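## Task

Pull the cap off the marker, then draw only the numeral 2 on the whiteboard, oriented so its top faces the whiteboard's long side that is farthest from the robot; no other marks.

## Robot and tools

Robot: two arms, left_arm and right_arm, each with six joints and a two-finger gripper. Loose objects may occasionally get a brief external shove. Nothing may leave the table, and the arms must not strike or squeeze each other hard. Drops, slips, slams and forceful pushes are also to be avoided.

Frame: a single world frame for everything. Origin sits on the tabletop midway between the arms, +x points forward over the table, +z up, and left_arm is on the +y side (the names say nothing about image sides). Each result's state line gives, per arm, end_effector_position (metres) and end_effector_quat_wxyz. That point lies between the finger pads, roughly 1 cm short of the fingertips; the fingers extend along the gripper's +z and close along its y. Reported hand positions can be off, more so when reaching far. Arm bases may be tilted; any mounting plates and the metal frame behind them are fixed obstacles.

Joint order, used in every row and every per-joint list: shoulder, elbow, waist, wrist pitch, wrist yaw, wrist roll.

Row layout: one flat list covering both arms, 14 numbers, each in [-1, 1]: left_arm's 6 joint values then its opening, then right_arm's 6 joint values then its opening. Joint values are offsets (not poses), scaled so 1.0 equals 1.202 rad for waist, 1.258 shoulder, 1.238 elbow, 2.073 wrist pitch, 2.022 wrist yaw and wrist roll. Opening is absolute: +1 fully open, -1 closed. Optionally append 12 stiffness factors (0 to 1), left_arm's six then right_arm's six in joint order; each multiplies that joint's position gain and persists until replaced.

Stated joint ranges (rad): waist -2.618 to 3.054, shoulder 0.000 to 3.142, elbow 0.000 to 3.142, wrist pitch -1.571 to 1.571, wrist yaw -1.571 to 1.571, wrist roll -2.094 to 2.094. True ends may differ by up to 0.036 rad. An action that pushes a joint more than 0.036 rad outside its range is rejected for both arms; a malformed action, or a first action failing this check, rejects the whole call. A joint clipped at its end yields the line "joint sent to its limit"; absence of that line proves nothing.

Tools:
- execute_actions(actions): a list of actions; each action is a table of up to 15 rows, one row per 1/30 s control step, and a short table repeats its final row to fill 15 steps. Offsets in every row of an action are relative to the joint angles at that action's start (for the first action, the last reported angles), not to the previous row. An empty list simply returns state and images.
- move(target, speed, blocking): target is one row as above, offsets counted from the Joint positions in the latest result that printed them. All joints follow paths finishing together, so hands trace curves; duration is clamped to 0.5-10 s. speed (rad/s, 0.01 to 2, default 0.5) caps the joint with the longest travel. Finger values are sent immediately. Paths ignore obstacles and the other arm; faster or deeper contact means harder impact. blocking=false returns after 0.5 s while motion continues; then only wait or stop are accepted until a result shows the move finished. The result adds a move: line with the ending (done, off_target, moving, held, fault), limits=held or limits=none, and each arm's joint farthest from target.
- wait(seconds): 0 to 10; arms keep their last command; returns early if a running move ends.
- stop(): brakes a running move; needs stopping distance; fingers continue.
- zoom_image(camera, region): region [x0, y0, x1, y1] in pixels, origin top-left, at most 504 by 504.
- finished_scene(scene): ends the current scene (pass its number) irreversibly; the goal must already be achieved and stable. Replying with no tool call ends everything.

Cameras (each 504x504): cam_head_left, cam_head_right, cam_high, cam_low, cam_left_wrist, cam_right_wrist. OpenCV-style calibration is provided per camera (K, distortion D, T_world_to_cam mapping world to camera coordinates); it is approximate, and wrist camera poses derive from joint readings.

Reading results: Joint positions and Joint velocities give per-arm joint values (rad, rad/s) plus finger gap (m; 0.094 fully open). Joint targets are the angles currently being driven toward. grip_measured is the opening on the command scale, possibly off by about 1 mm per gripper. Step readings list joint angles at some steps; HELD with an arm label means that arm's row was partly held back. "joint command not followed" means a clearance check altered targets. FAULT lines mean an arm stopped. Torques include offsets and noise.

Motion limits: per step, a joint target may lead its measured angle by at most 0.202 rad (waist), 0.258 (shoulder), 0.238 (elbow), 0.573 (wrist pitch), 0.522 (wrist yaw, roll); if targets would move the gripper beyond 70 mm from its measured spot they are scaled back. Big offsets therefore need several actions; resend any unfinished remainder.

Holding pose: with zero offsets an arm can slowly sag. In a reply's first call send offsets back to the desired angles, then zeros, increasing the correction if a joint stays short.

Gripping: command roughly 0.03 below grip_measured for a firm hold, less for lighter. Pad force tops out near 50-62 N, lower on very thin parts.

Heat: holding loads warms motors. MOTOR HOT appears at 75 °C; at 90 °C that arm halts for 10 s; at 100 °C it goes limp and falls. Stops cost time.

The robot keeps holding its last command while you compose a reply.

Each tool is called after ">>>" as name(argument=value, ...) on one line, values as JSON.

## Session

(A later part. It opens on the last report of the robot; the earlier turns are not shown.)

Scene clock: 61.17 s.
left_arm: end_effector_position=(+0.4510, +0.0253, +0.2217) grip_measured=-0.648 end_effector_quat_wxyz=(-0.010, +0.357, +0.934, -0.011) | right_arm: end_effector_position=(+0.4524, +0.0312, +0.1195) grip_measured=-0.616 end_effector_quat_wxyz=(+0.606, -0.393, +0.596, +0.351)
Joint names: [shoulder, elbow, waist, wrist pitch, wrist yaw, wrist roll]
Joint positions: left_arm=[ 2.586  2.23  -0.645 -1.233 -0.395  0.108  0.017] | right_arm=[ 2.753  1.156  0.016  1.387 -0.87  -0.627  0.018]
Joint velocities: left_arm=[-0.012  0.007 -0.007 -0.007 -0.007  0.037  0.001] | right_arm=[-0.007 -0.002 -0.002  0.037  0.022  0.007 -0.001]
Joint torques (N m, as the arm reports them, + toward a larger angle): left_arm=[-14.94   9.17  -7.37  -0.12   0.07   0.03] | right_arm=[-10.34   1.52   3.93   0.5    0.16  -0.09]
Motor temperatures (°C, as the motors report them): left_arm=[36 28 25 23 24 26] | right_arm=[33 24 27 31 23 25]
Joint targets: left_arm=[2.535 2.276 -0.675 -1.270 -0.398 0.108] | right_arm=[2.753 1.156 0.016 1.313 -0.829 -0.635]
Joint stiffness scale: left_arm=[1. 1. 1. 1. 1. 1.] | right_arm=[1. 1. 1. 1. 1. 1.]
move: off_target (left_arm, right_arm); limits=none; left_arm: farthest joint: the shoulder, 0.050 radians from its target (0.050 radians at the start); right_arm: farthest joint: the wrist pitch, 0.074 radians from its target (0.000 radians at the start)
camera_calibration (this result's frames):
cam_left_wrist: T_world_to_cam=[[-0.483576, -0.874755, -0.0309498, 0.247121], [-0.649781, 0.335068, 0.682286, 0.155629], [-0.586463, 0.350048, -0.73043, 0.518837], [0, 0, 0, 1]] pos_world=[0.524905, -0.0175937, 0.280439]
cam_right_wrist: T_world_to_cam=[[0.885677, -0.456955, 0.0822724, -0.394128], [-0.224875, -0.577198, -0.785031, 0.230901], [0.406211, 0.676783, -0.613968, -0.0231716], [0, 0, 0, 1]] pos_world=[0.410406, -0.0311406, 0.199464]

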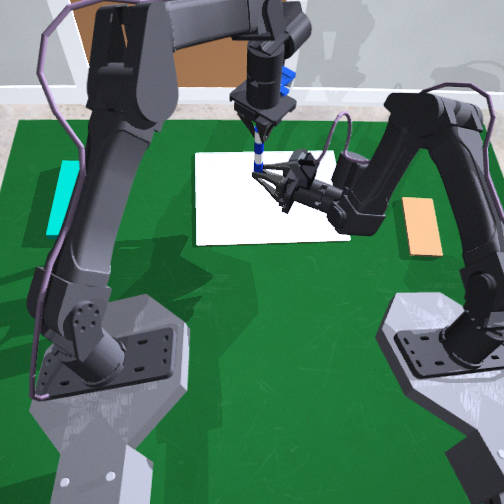

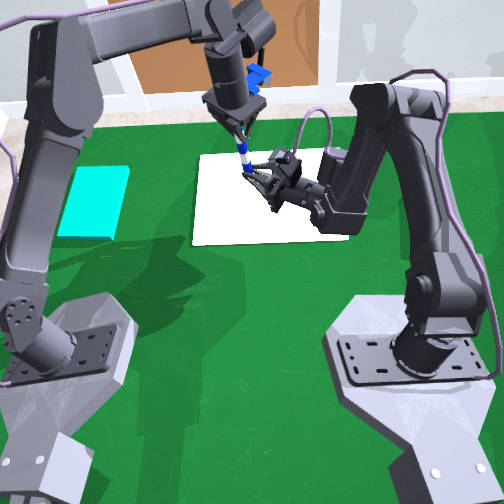

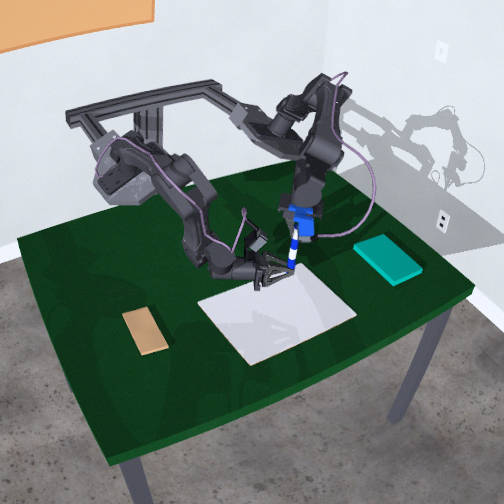

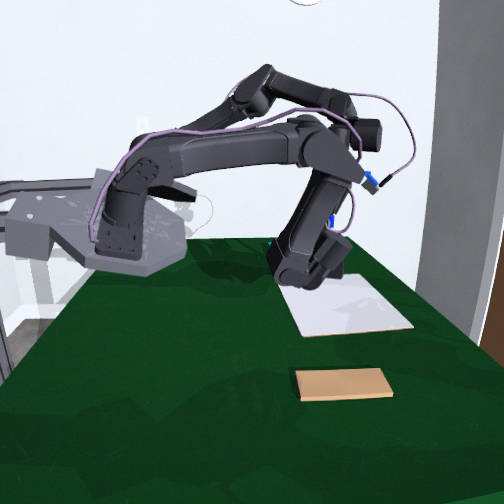

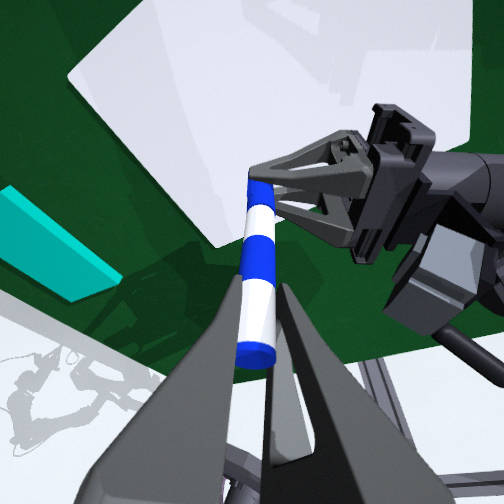

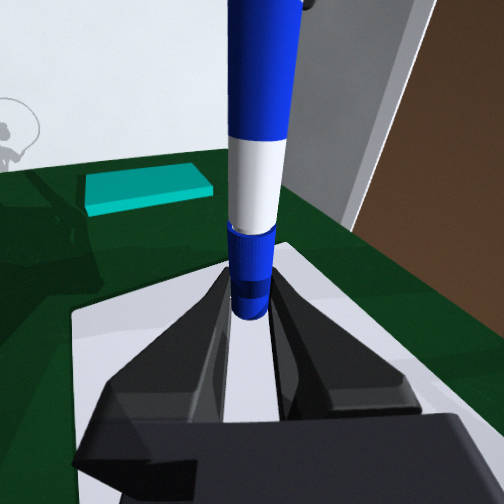

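>>> move(target=[-0.06,0.04,-0.025,-0.02,0,0,-0.74,0,0,0,-0.09,0.05,0,-0.72], speed=0.15)

Scene clock: 63.17 s.
left_arm: end_effector_position=(+0.4619, +0.0281, +0.2586) grip_measured=-0.648 end_effector_quat_wxyz=(+0.020, +0.351, +0.936, -0.019) | right_arm: end_effector_position=(+0.4458, +0.0294, +0.0792) grip_measured=-0.616 end_effector_quat_wxyz=(+0.531, -0.374, +0.673, +0.354)
Joint names: [shoulder, elbow, waist, wrist pitch, wrist yaw, wrist roll]
Joint positions: left_arm=[ 2.522  2.258 -0.66  -1.265 -0.395  0.108  0.017] | right_arm=[ 2.753  1.156  0.014  1.201 -0.76  -0.623  0.018]
Joint velocities: left_arm=[ 0.002  0.002  0.022 -0.022 -0.051 -0.066  0.001] | right_arm=[ 0.012  0.002 -0.012 -0.007  0.007  0.007 -0.   ]
Joint torques (N m, as the arm reports them, + toward a larger angle): left_arm=[-11.95   7.47  -6.28   0.34   0.09   0.02] | right_arm=[-10.26   1.47   4.08   1.2   -0.49  -0.04]
Motor temperatures (°C, as the motors report them): left_arm=[36 29 25 23 24 26] | right_arm=[33 24 27 31 23 25]
Joint targets: left_arm=[2.510 2.279 -0.676 -1.275 -0.395 0.108] | right_arm=[2.753 1.156 0.016 1.200 -0.768 -0.627]
Joint stiffness scale: left_arm=[1. 1. 1. 1. 1. 1.] | right_arm=[1. 1. 1. 1. 1. 1.]
move: off_target (left_arm); limits=none; left_arm: farthest joint: the elbow, 0.021 radians from its target (0.050 radians at the start); right_arm: farthest joint: the wrist yaw, 0.009 radians from its target (0.101 radians at the start)
camera_calibration (this result's frames):
cam_left_wrist: T_world_to_cam=[[-0.472183, -0.881199, -0.0230687, 0.248879], [-0.686241, 0.351039, 0.637059, 0.164702], [-0.553278, 0.316639, -0.77047, 0.547188], [0, 0, 0, 1]] pos_world=[0.533289, -0.0117662, 0.322409]
cam_right_wrist: T_world_to_cam=[[0.87544, -0.480397, -0.0531419, -0.369814], [-0.387633, -0.63218, -0.670887, 0.261824], [0.288697, 0.60792, -0.739653, 0.0202905], [0, 0, 0, 1]] pos_world=[0.419383, -0.0244723, 0.17101]

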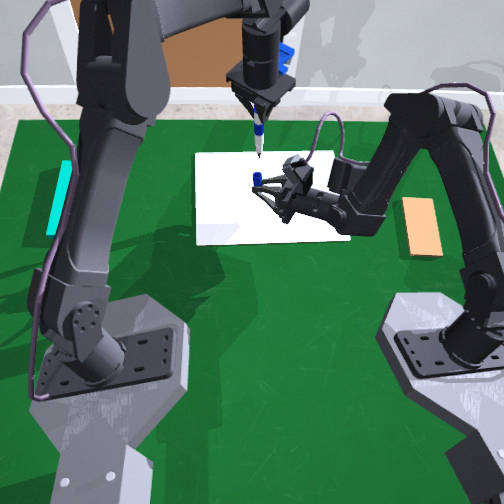

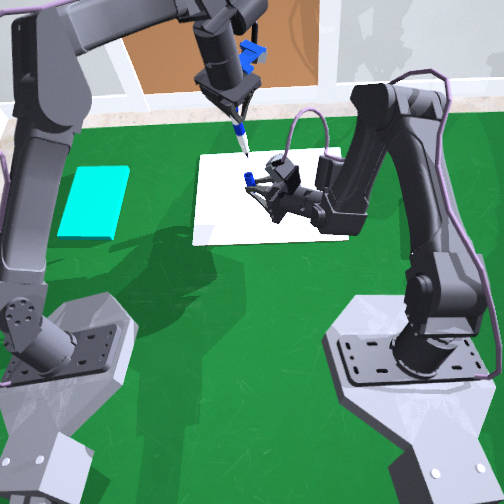

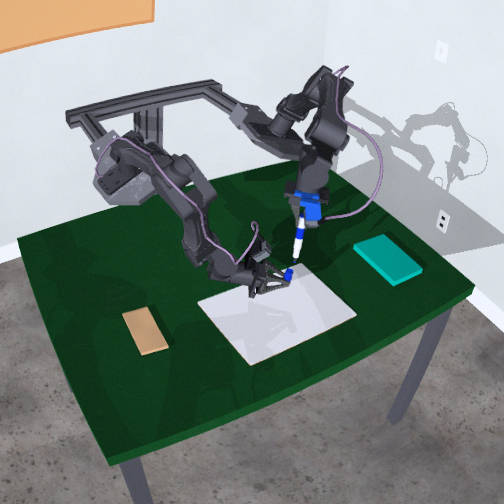

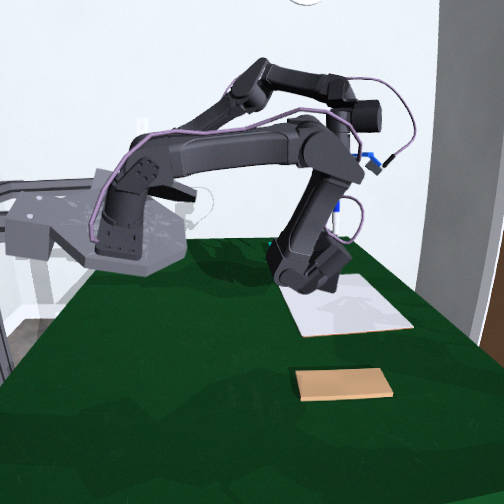

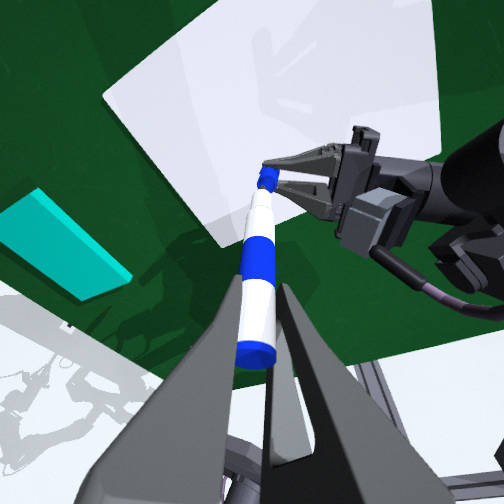

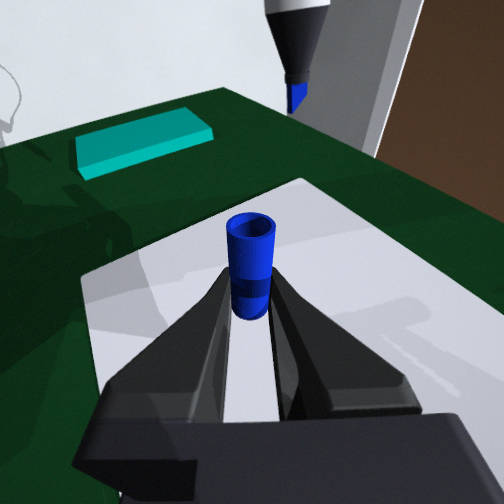

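>>> move(target=[-0.02,0.015,0,0,0,0,-0.74,-0.3,0,-0.5,0,0,0,-0.72], speed=0.8)

>>> move(target=[-0.08,-0.47,0.08,0.245,-0.007,0,-0.74,-0.02,0.015,0,0,0,0,-0.72], speed=0.5)

Scene clock: 66.03 s.
left_arm: end_effector_position=(+0.4619, +0.0281, +0.2586) grip_measured=-0.648 end_effector_quat_wxyz=(+0.020, +0.352, +0.936, -0.019) | right_arm: end_effector_position=(+0.5659, -0.3347, +0.1258) grip_measured=-0.616 end_effector_quat_wxyz=(+0.621, -0.227, +0.748, +0.052)
Joint names: [shoulder, elbow, waist, wrist pitch, wrist yaw, wrist roll]
Joint positions: left_arm=[ 2.522  2.258 -0.66  -1.266 -0.395  0.108  0.017] | right_arm=[ 2.398  1.156 -0.598  1.197 -0.745 -0.623  0.018]
Joint velocities: left_arm=[-0.007 -0.027 -0.002 -0.022  0.022  0.007  0.   ] | right_arm=[-0.012 -0.017 -0.007  0.022  0.081  0.007 -0.001]
Joint torques (N m, as the arm reports them, + toward a larger angle): left_arm=[-13.02   7.37  -5.     0.42   0.09   0.03] | right_arm=[-13.6    2.95   2.74   1.43  -0.41   0.02]
Motor temperatures (°C, as the motors report them): left_arm=[37 29 25 23 24 26] | right_arm=[33 24 27 31 23 25]
Joint targets: left_arm=[2.497 2.277 -0.660 -1.265 -0.395 0.108] | right_arm=[2.376 1.156 -0.587 1.201 -0.760 -0.623]
Joint stiffness scale: left_arm=[1. 1. 1. 1. 1. 1.] | right_arm=[1. 1. 1. 1. 1. 1.]
move: off_target (left_arm, right_arm); limits=none; left_arm: farthest joint: the shoulder, 0.025 radians from its target (0.025 radians at the start); right_arm: farthest joint: the shoulder, 0.023 radians from its target (0.378 radians at the start)
camera_calibration (this result's frames):
cam_left_wrist: T_world_to_cam=[[-0.472327, -0.88112, -0.0231172, 0.248967], [-0.686007, 0.351016, 0.637324, 0.16446], [-0.553445, 0.316884, -0.770249, 0.547142], [0, 0, 0, 1]] pos_world=[0.533227, -0.0117391, 0.322376]
cam_right_wrist: T_world_to_cam=[[0.392892, -0.890145, 0.230819, -0.547156], [-0.64148, -0.445145, -0.624779, 0.309947], [0.658892, 0.097405, -0.745904, -0.138147], [0, 0, 0, 1]] pos_world=[0.504822, -0.335621, 0.216899]

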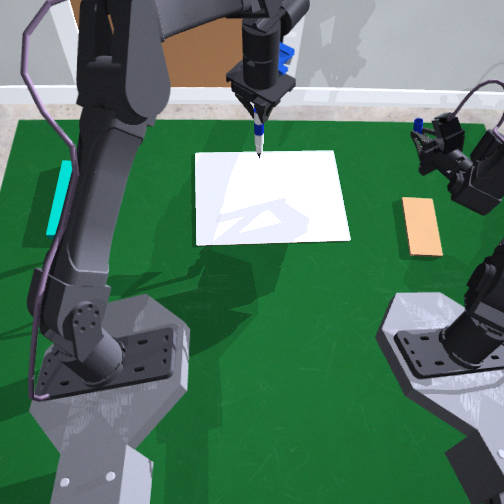

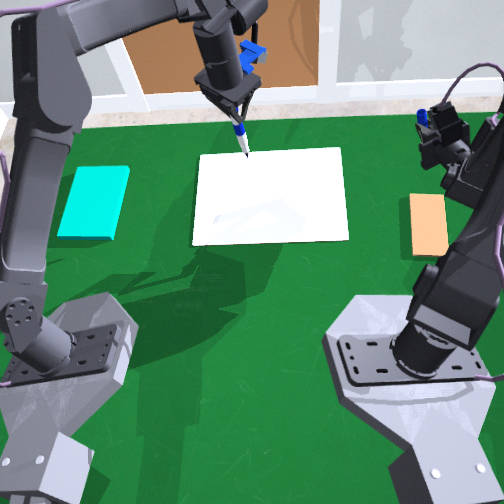

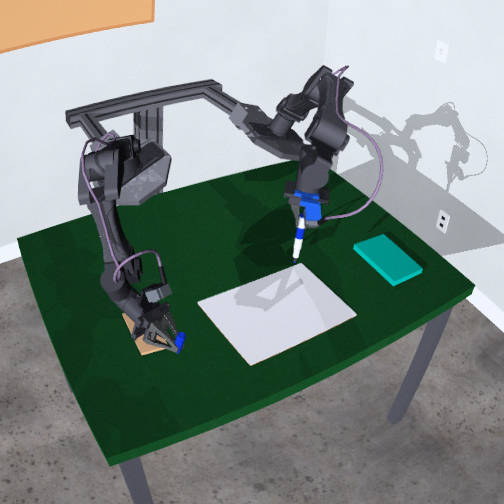

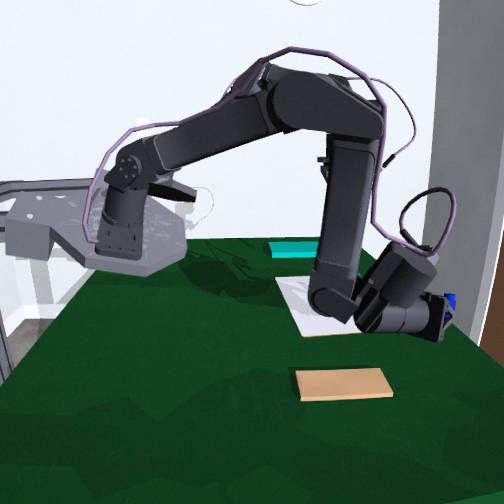

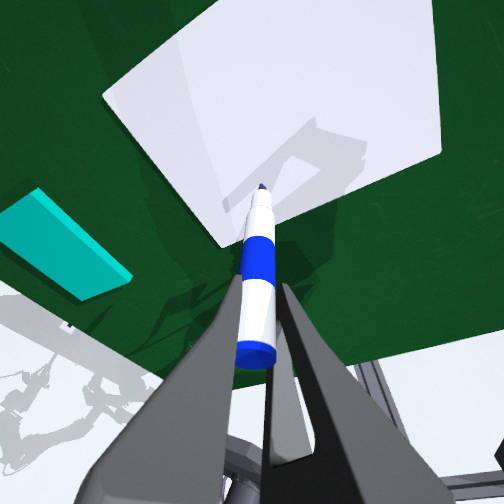

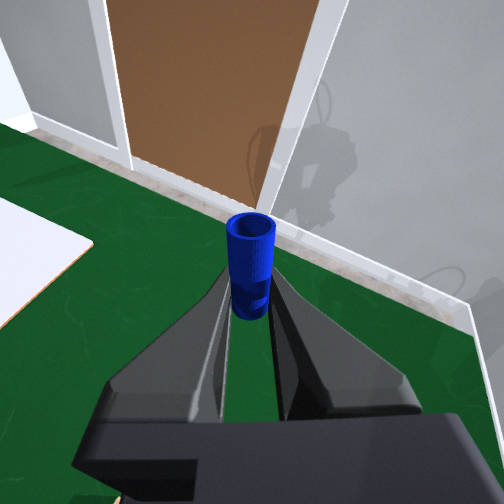

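Scene clock: 67.97 s.
left_arm: end_effector_position=(+0.4206, +0.0597, +0.1476) grip_measured=-0.648 end_effector_quat_wxyz=(+0.006, +0.306, +0.952, -0.010) | right_arm: end_effector_position=(+0.5660, -0.3353, +0.1254) grip_measured=-0.616 end_effector_quat_wxyz=(+0.620, -0.226, +0.749, +0.050)
Joint names: [shoulder, elbow, waist, wrist pitch, wrist yaw, wrist roll]
Joint positions: left_arm=[ 2.441  1.686 -0.56  -0.766 -0.404  0.108  0.017] | right_arm=[ 2.398  1.156 -0.598  1.196 -0.742 -0.623  0.018]
Joint velocities: left_arm=[-0.012 -0.012 -0.002  0.007  0.022 -0.022  0.   ] | right_arm=[ 0.007 -0.012  0.002  0.007 -0.081 -0.007  0.001]
Joint torques (N m, as the arm reports them, + toward a larger angle): left_arm=[-11.72   4.74  -4.89   0.42   0.02   0.03] | right_arm=[-13.8    4.46   1.68   1.4   -0.29   0.03]
Motor temperatures (°C, as the motors report them): left_arm=[37 28 25 23 24 26] | right_arm=[34 24 27 32 23 25]
Joint targets: left_arm=[2.422 1.676 -0.564 -0.758 -0.409 0.108] | right_arm=[2.373 1.174 -0.598 1.196 -0.745 -0.623]
Joint stiffness scale: left_arm=[1. 1. 1. 1. 1. 1.] | right_arm=[1. 1. 1. 1. 1. 1.]
move: off_target (right_arm); limits=none; left_arm: farthest joint: the shoulder, 0.019 radians from its target (0.101 radians at the start); right_arm: farthest joint: the shoulder, 0.025 radians from its target (0.025 radians at the start)
camera_calibration (this result's frames):
cam_left_wrist: T_world_to_cam=[[-0.386795, -0.921396, -0.0376782, 0.223346], [-0.701358, 0.267405, 0.660751, 0.203847], [-0.598737, 0.282001, -0.749659, 0.446885], [0, 0, 0, 1]] pos_world=[0.496925, 0.0252582, 0.208734]
cam_right_wrist: T_world_to_cam=[[0.390368, -0.891217, 0.230965, -0.546555], [-0.64408, -0.443621, -0.623186, 0.311308], [0.657855, 0.0945115, -0.747191, -0.138693], [0, 0, 0, 1]] pos_world=[0.505105, -0.335888, 0.216608]

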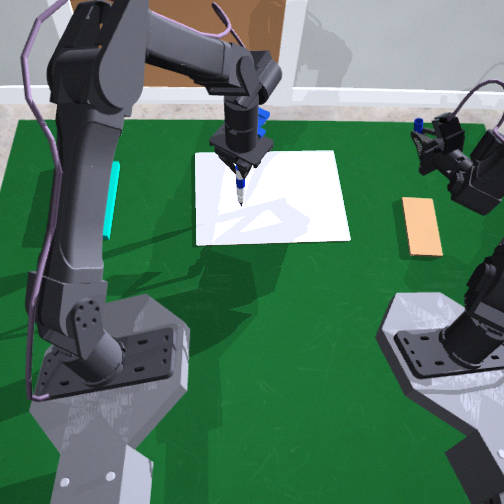

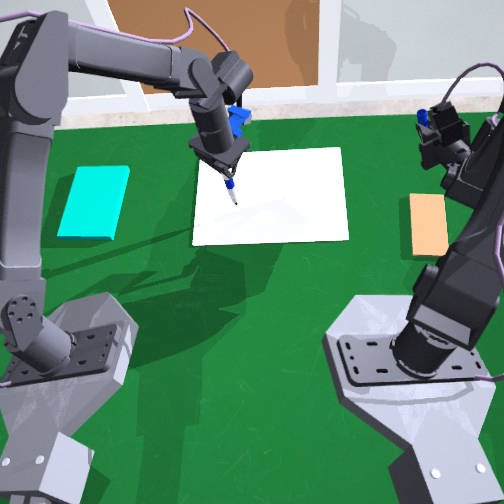

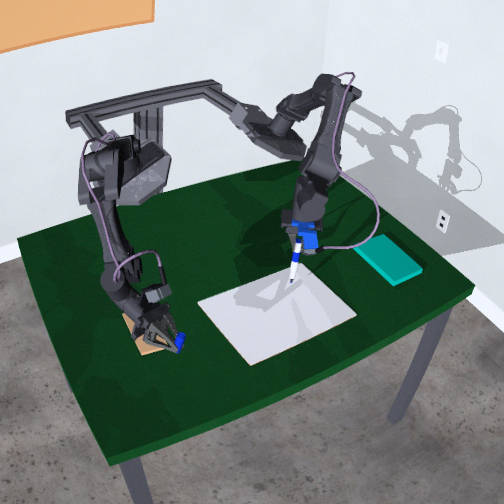

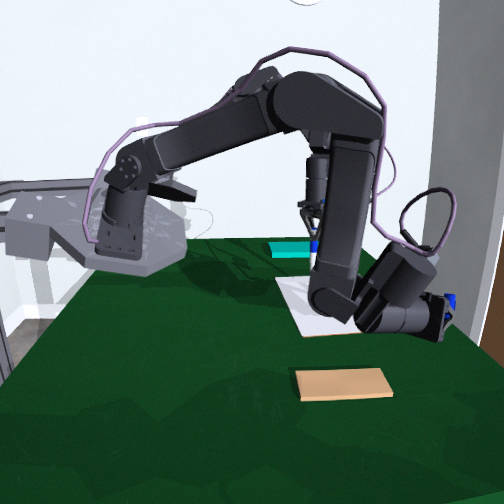

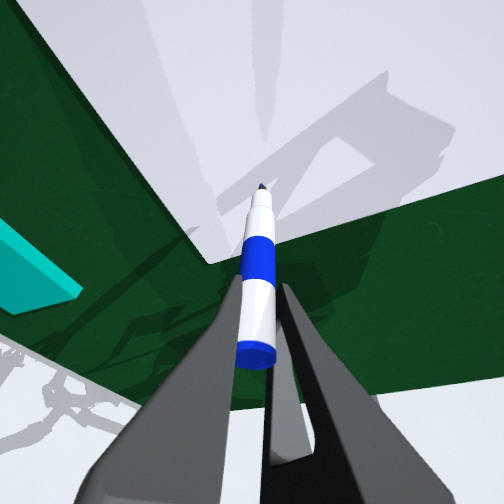

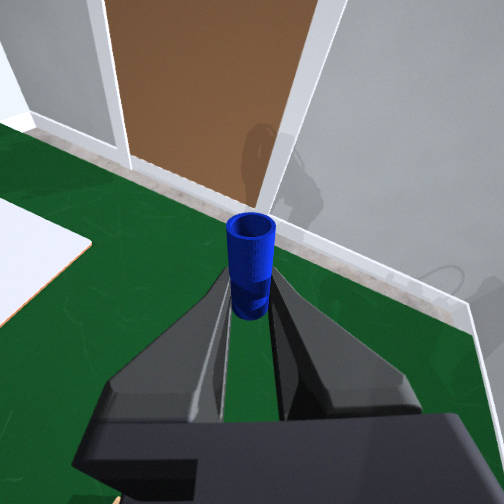

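>>> move(target=[0.034,0.01,0.018,0.02,-0.003,0,-0.74,-0.02,0.015,0,0,0,0,-0.72], speed=0.15)

>>> zoom_image(camera="cam_left_wrist", region=[150,50,400,300])

Scene clock: 69.43 s.
left_arm: end_effector_position=(+0.4205, +0.0639, +0.1284) grip_measured=-0.648 end_effector_quat_wxyz=(-0.002, +0.297, +0.955, -0.008) | right_arm: end_effector_position=(+0.5662, -0.3358, +0.1250) grip_measured=-0.616 end_effector_quat_wxyz=(+0.620, -0.225, +0.750, +0.049)
Joint names: [shoulder, elbow, waist, wrist pitch, wrist yaw, wrist roll]
Joint positions: left_arm=[ 2.479  1.686 -0.535 -0.733 -0.404  0.108  0.017] | right_arm=[ 2.398  1.156 -0.598  1.195 -0.738 -0.623  0.018]
Joint velocities: left_arm=[ 0.012  0.007 -0.002 -0.051  0.037 -0.081 -0.001] | right_arm=[-0.012  0.002  0.012  0.037 -0.022 -0.066  0.   ]
Joint torques (N m, as the arm reports them, + toward a larger angle): left_arm=[-9.99  6.18 -4.85  0.39  0.02  0.03] | right_arm=[-13.77   4.47   1.69   1.37  -0.29   0.03]
Motor temperatures (°C, as the motors report them): left_arm=[37 28 25 23 24 26] | right_arm=[34 24 27 32 23 25]
Joint targets: left_arm=[2.483 1.699 -0.538 -0.725 -0.410 0.108] | right_arm=[2.373 1.174 -0.598 1.196 -0.742 -0.623]
Joint stiffness scale: left_arm=[1. 1. 1. 1. 1. 1.] | right_arm=[1. 1. 1. 1. 1. 1.]
move: off_target (right_arm); limits=none; left_arm: farthest joint: the elbow, 0.012 radians from its target (0.012 radians at the start); right_arm: farthest joint: the shoulder, 0.025 radians from its target (0.025 radians at the start)
camera_calibration (this result's frames):
cam_left_wrist: T_world_to_cam=[[-0.368686, -0.928658, -0.0408031, 0.219692], [-0.698343, 0.247744, 0.67152, 0.213921], [-0.613504, 0.276075, -0.739862, 0.436549], [0, 0, 0, 1]] pos_world=[0.498212, 0.0305007, 0.188298]
cam_right_wrist: T_world_to_cam=[[0.387716, -0.892262, 0.231397, -0.545954], [-0.646484, -0.442157, -0.621737, 0.312606], [0.657066, 0.0914632, -0.748264, -0.139424], [0, 0, 0, 1]] pos_world=[0.505381, -0.336161, 0.216365]

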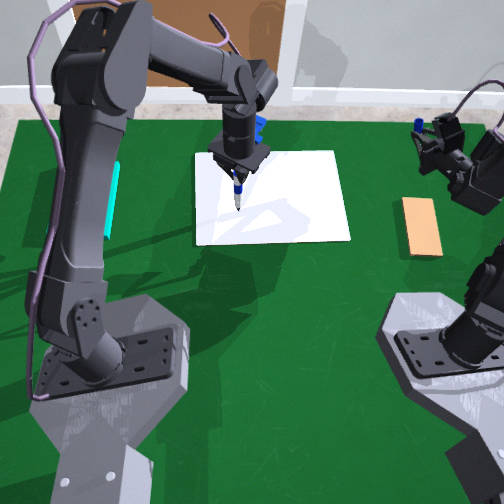

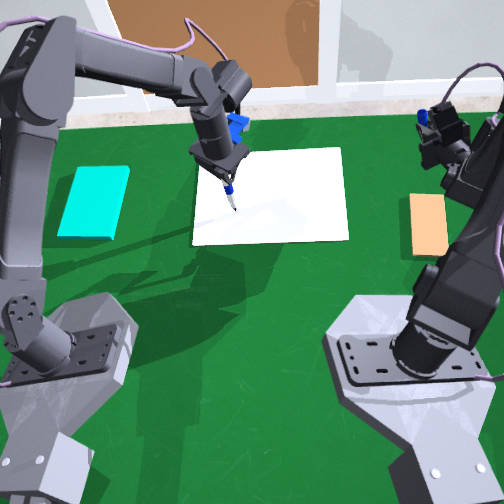

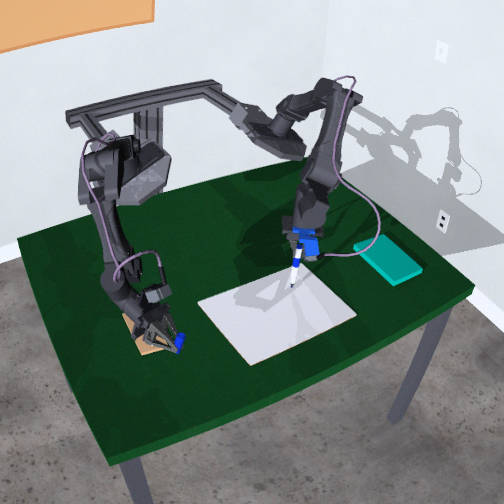

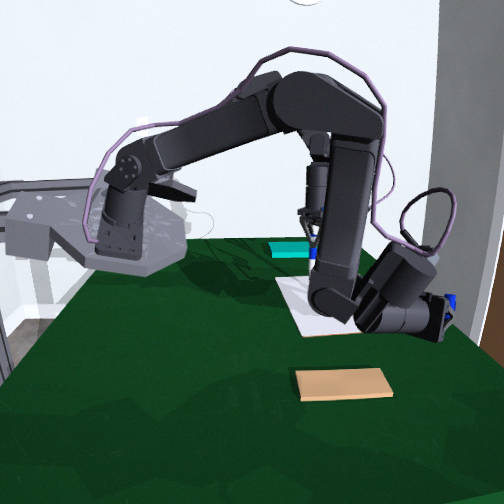

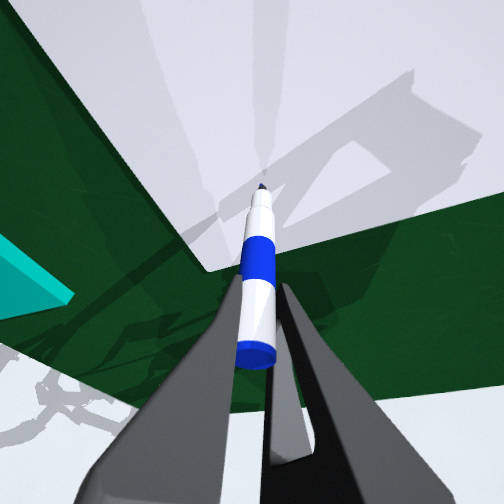

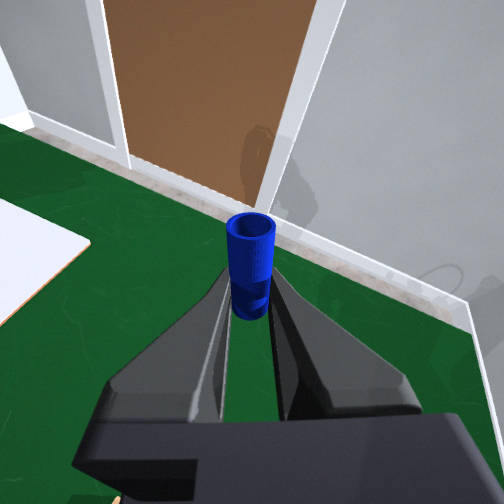

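Region (150, 50, 400, 300) of cam_left_wrist's 504x504 image, scaled by 2.016, with more detail than that image has.

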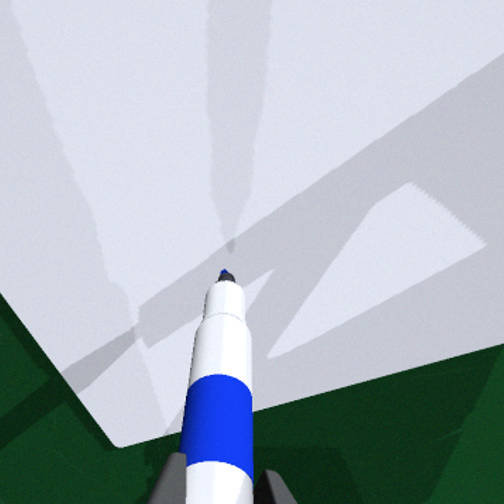

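>>> move(target=[0.016,0.012,0,0.004,-0.003,0,-0.74,-0.02,0.015,0,0,0,0,-0.72], speed=0.05)

>>> zoom_image(camera="cam_left_wrist", region=[150,50,400,300])

Scene clock: 70.57 s.
left_arm: end_effector_position=(+0.4174, +0.0633, +0.1235) grip_measured=-0.648 end_effector_quat_wxyz=(-0.006, +0.299, +0.954, -0.006) | right_arm: end_effector_position=(+0.5663, -0.3364, +0.1247) grip_measured=-0.616 end_effector_quat_wxyz=(+0.619, -0.224, +0.751, +0.048)
Joint names: [shoulder, elbow, waist, wrist pitch, wrist yaw, wrist roll]
Joint positions: left_arm=[ 2.491  1.686 -0.535 -0.731 -0.405  0.108  0.017] | right_arm=[ 2.398  1.156 -0.598  1.195 -0.734 -0.623  0.018]
Joint velocities: left_arm=[-0.007  0.007  0.002 -0.022 -0.007 -0.051 -0.   ] | right_arm=[-0.012  0.002 -0.022 -0.022 -0.007  0.022 -0.   ]
Joint torques (N m, as the arm reports them, + toward a larger angle): left_arm=[-9.89  6.28 -4.69  0.35  0.01  0.02] | right_arm=[-13.75   4.49   1.68   1.39  -0.29   0.01]
Motor temperatures (°C, as the motors report them): left_arm=[37 28 25 23 24 26] | right_arm=[34 24 27 32 23 25]
Joint targets: left_arm=[2.499 1.701 -0.535 -0.725 -0.410 0.108] | right_arm=[2.373 1.174 -0.598 1.195 -0.738 -0.623]
Joint stiffness scale: left_arm=[1. 1. 1. 1. 1. 1.] | right_arm=[1. 1. 1. 1. 1. 1.]
move: off_target (right_arm); limits=none; left_arm: farthest joint: the elbow, 0.014 radians from its target (0.014 radians at the start); right_arm: farthest joint: the shoulder, 0.025 radians from its target (0.025 radians at the start)
camera_calibration (this result's frames):
cam_left_wrist: T_world_to_cam=[[-0.373071, -0.926821, -0.0426752, 0.219702], [-0.691717, 0.247192, 0.678546, 0.2116], [-0.618341, 0.282665, -0.733318, 0.43204], [0, 0, 0, 1]] pos_world=[0.49548, 0.0291962, 0.182618]
cam_right_wrist: T_world_to_cam=[[0.385063, -0.893297, 0.231834, -0.54535], [-0.64888, -0.440685, -0.620284, 0.313905], [0.656264, 0.0884159, -0.749334, -0.14015], [0, 0, 0, 1]] pos_world=[0.505656, -0.336435, 0.216121]

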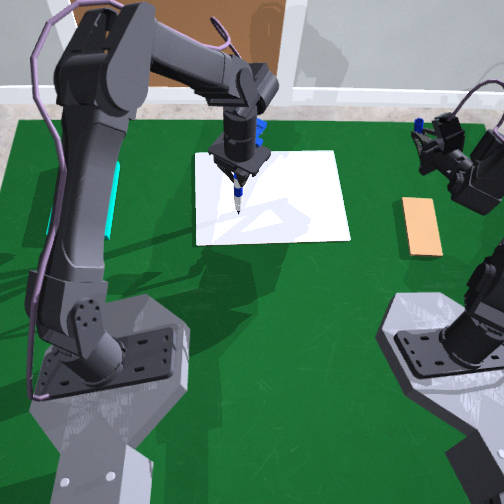

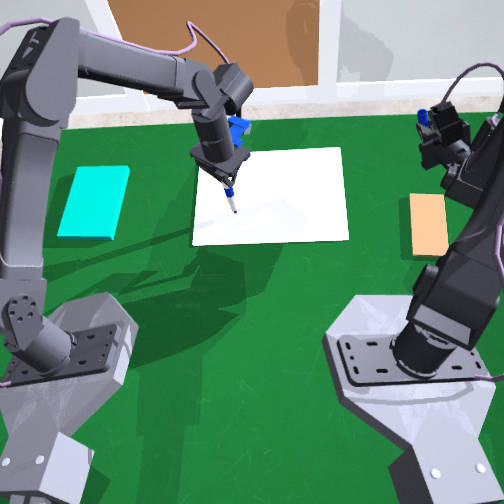

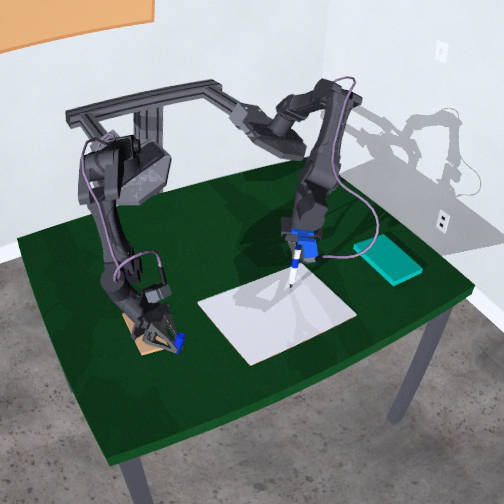

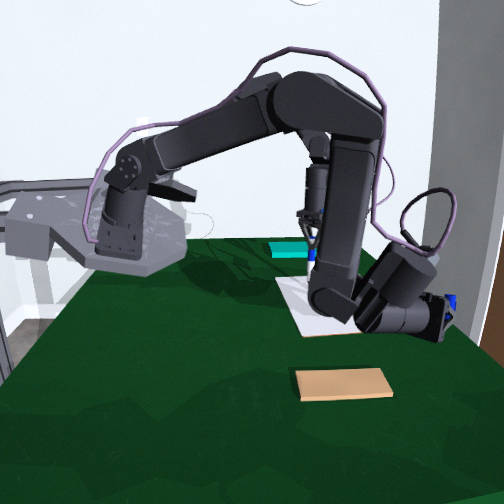

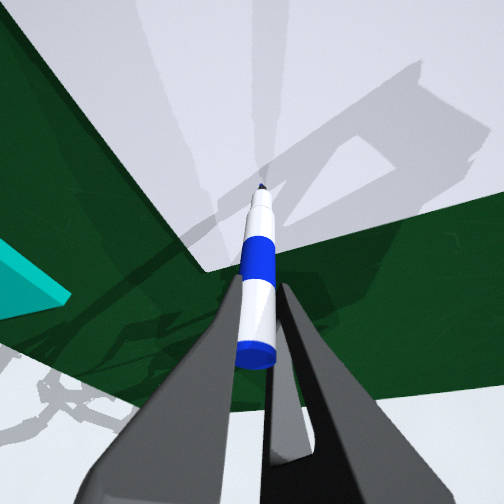

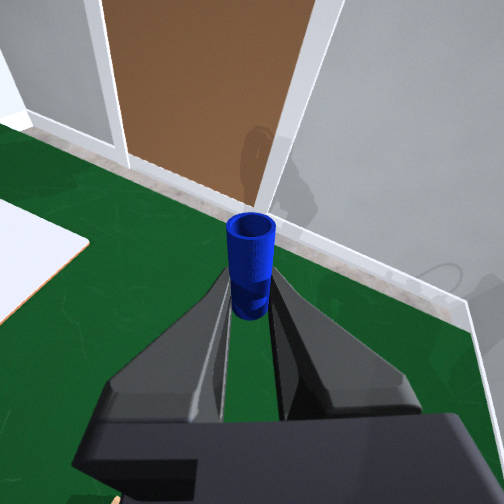

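Region (150, 50, 400, 300) of cam_left_wrist's 504x504 image, scaled by 2.016, with more detail than that image has.

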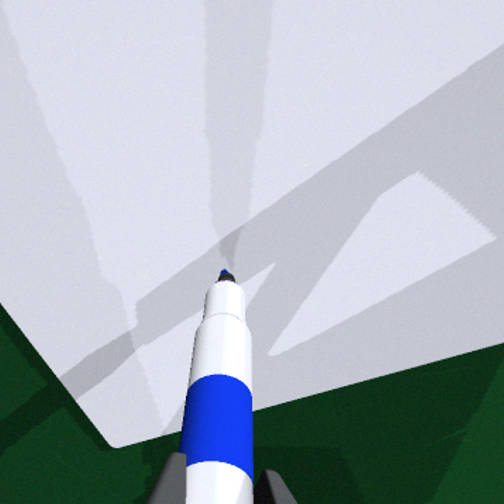

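>>> move(target=[0.011,0.017,-0.006,-0.002,-0.003,0,-0.74,-0.02,0.015,0,0,0,0,-0.72], speed=0.05)

>>> zoom_image(camera="cam_left_wrist", region=[150,50,400,300])

Scene clock: 71.83 s.
left_arm: end_effector_position=(+0.4175, +0.0634, +0.1235) grip_measured=-0.648 end_effector_quat_wxyz=(-0.006, +0.299, +0.954, -0.006) | right_arm: end_effector_position=(+0.5665, -0.3370, +0.1244) grip_measured=-0.616 end_effector_quat_wxyz=(+0.619, -0.223, +0.752, +0.047)
Joint names: [shoulder, elbow, waist, wrist pitch, wrist yaw, wrist roll]
Joint positions: left_arm=[ 2.491  1.686 -0.535 -0.731 -0.405  0.108  0.017] | right_arm=[ 2.398  1.156 -0.598  1.195 -0.73  -0.623  0.018]
Joint velocities: left_arm=[ 0.002 -0.007 -0.002 -0.007 -0.037 -0.022  0.   ] | right_arm=[ 0.012  0.022 -0.017 -0.066 -0.066 -0.066  0.001]
Joint torques (N m, as the arm reports them, + toward a larger angle): left_arm=[-9.53  6.66 -5.2   0.25  0.02  0.03] | right_arm=[-13.77   4.51   1.66   1.38  -0.28   0.02]
Motor temperatures (°C, as the motors report them): left_arm=[37 28 25 23 24 26] | right_arm=[34 24 27 32 23 25]
Joint targets: left_arm=[2.505 1.708 -0.542 -0.736 -0.411 0.108] | right_arm=[2.373 1.174 -0.598 1.195 -0.734 -0.623]
Joint stiffness scale: left_arm=[1. 1. 1. 1. 1. 1.] | right_arm=[1. 1. 1. 1. 1. 1.]
move: off_target (left_arm, right_arm); limits=none; left_arm: farthest joint: the elbow, 0.021 radians from its target (0.021 radians at the start); right_arm: farthest joint: the shoulder, 0.025 radians from its target (0.025 radians at the start)
camera_calibration (this result's frames):
cam_left_wrist: T_world_to_cam=[[-0.373067, -0.926805, -0.0430537, 0.219813], [-0.69184, 0.246967, 0.678502, 0.21168], [-0.618206, 0.282913, -0.733336, 0.431973], [0, 0, 0, 1]] pos_world=[0.495502, 0.0292358, 0.18262]
cam_right_wrist: T_world_to_cam=[[0.382407, -0.894322, 0.232277, -0.544742], [-0.651269, -0.439204, -0.618829, 0.315203], [0.655449, 0.0853696, -0.750399, -0.140872], [0, 0, 0, 1]] pos_world=[0.505929, -0.33671, 0.215878]

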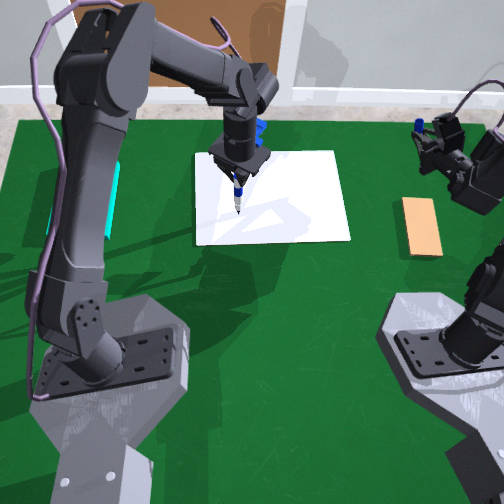

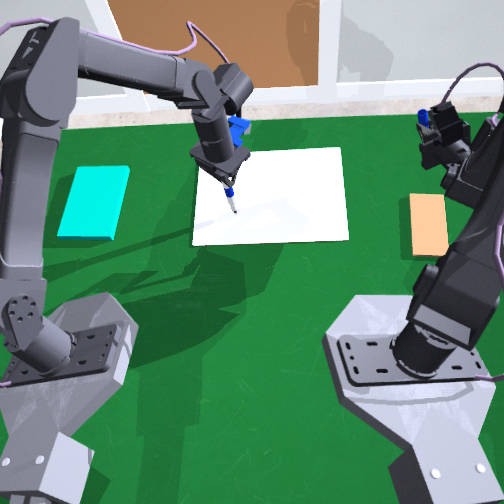

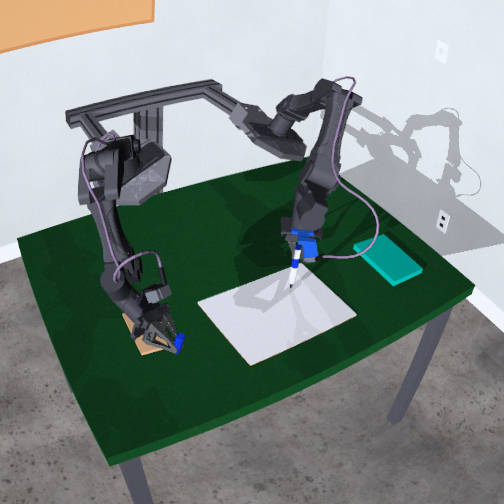

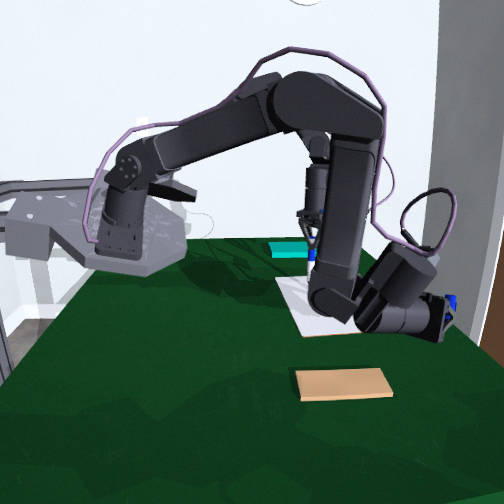

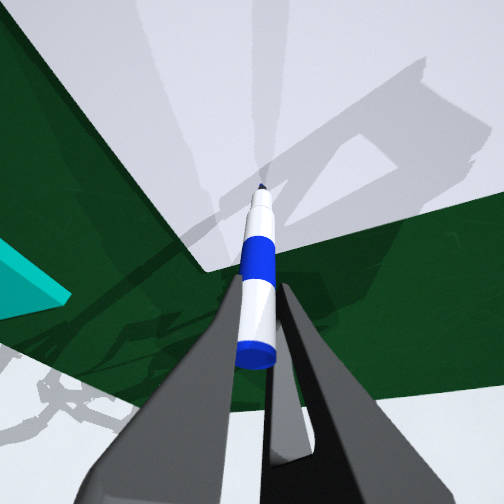

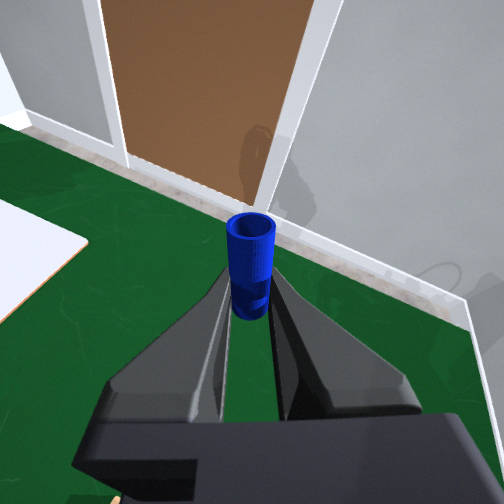

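Region (150, 50, 400, 300) of cam_left_wrist's 504x504 image, scaled by 2.016, with more detail than that image has.

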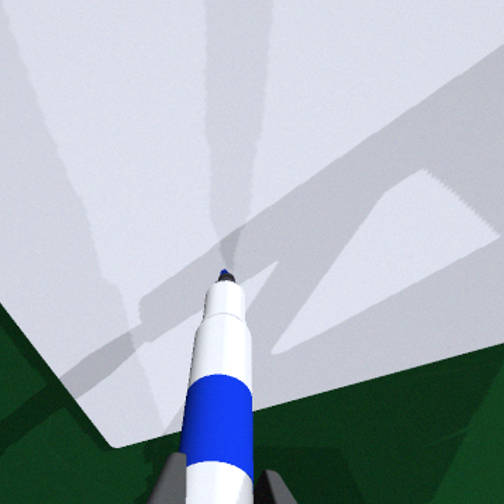

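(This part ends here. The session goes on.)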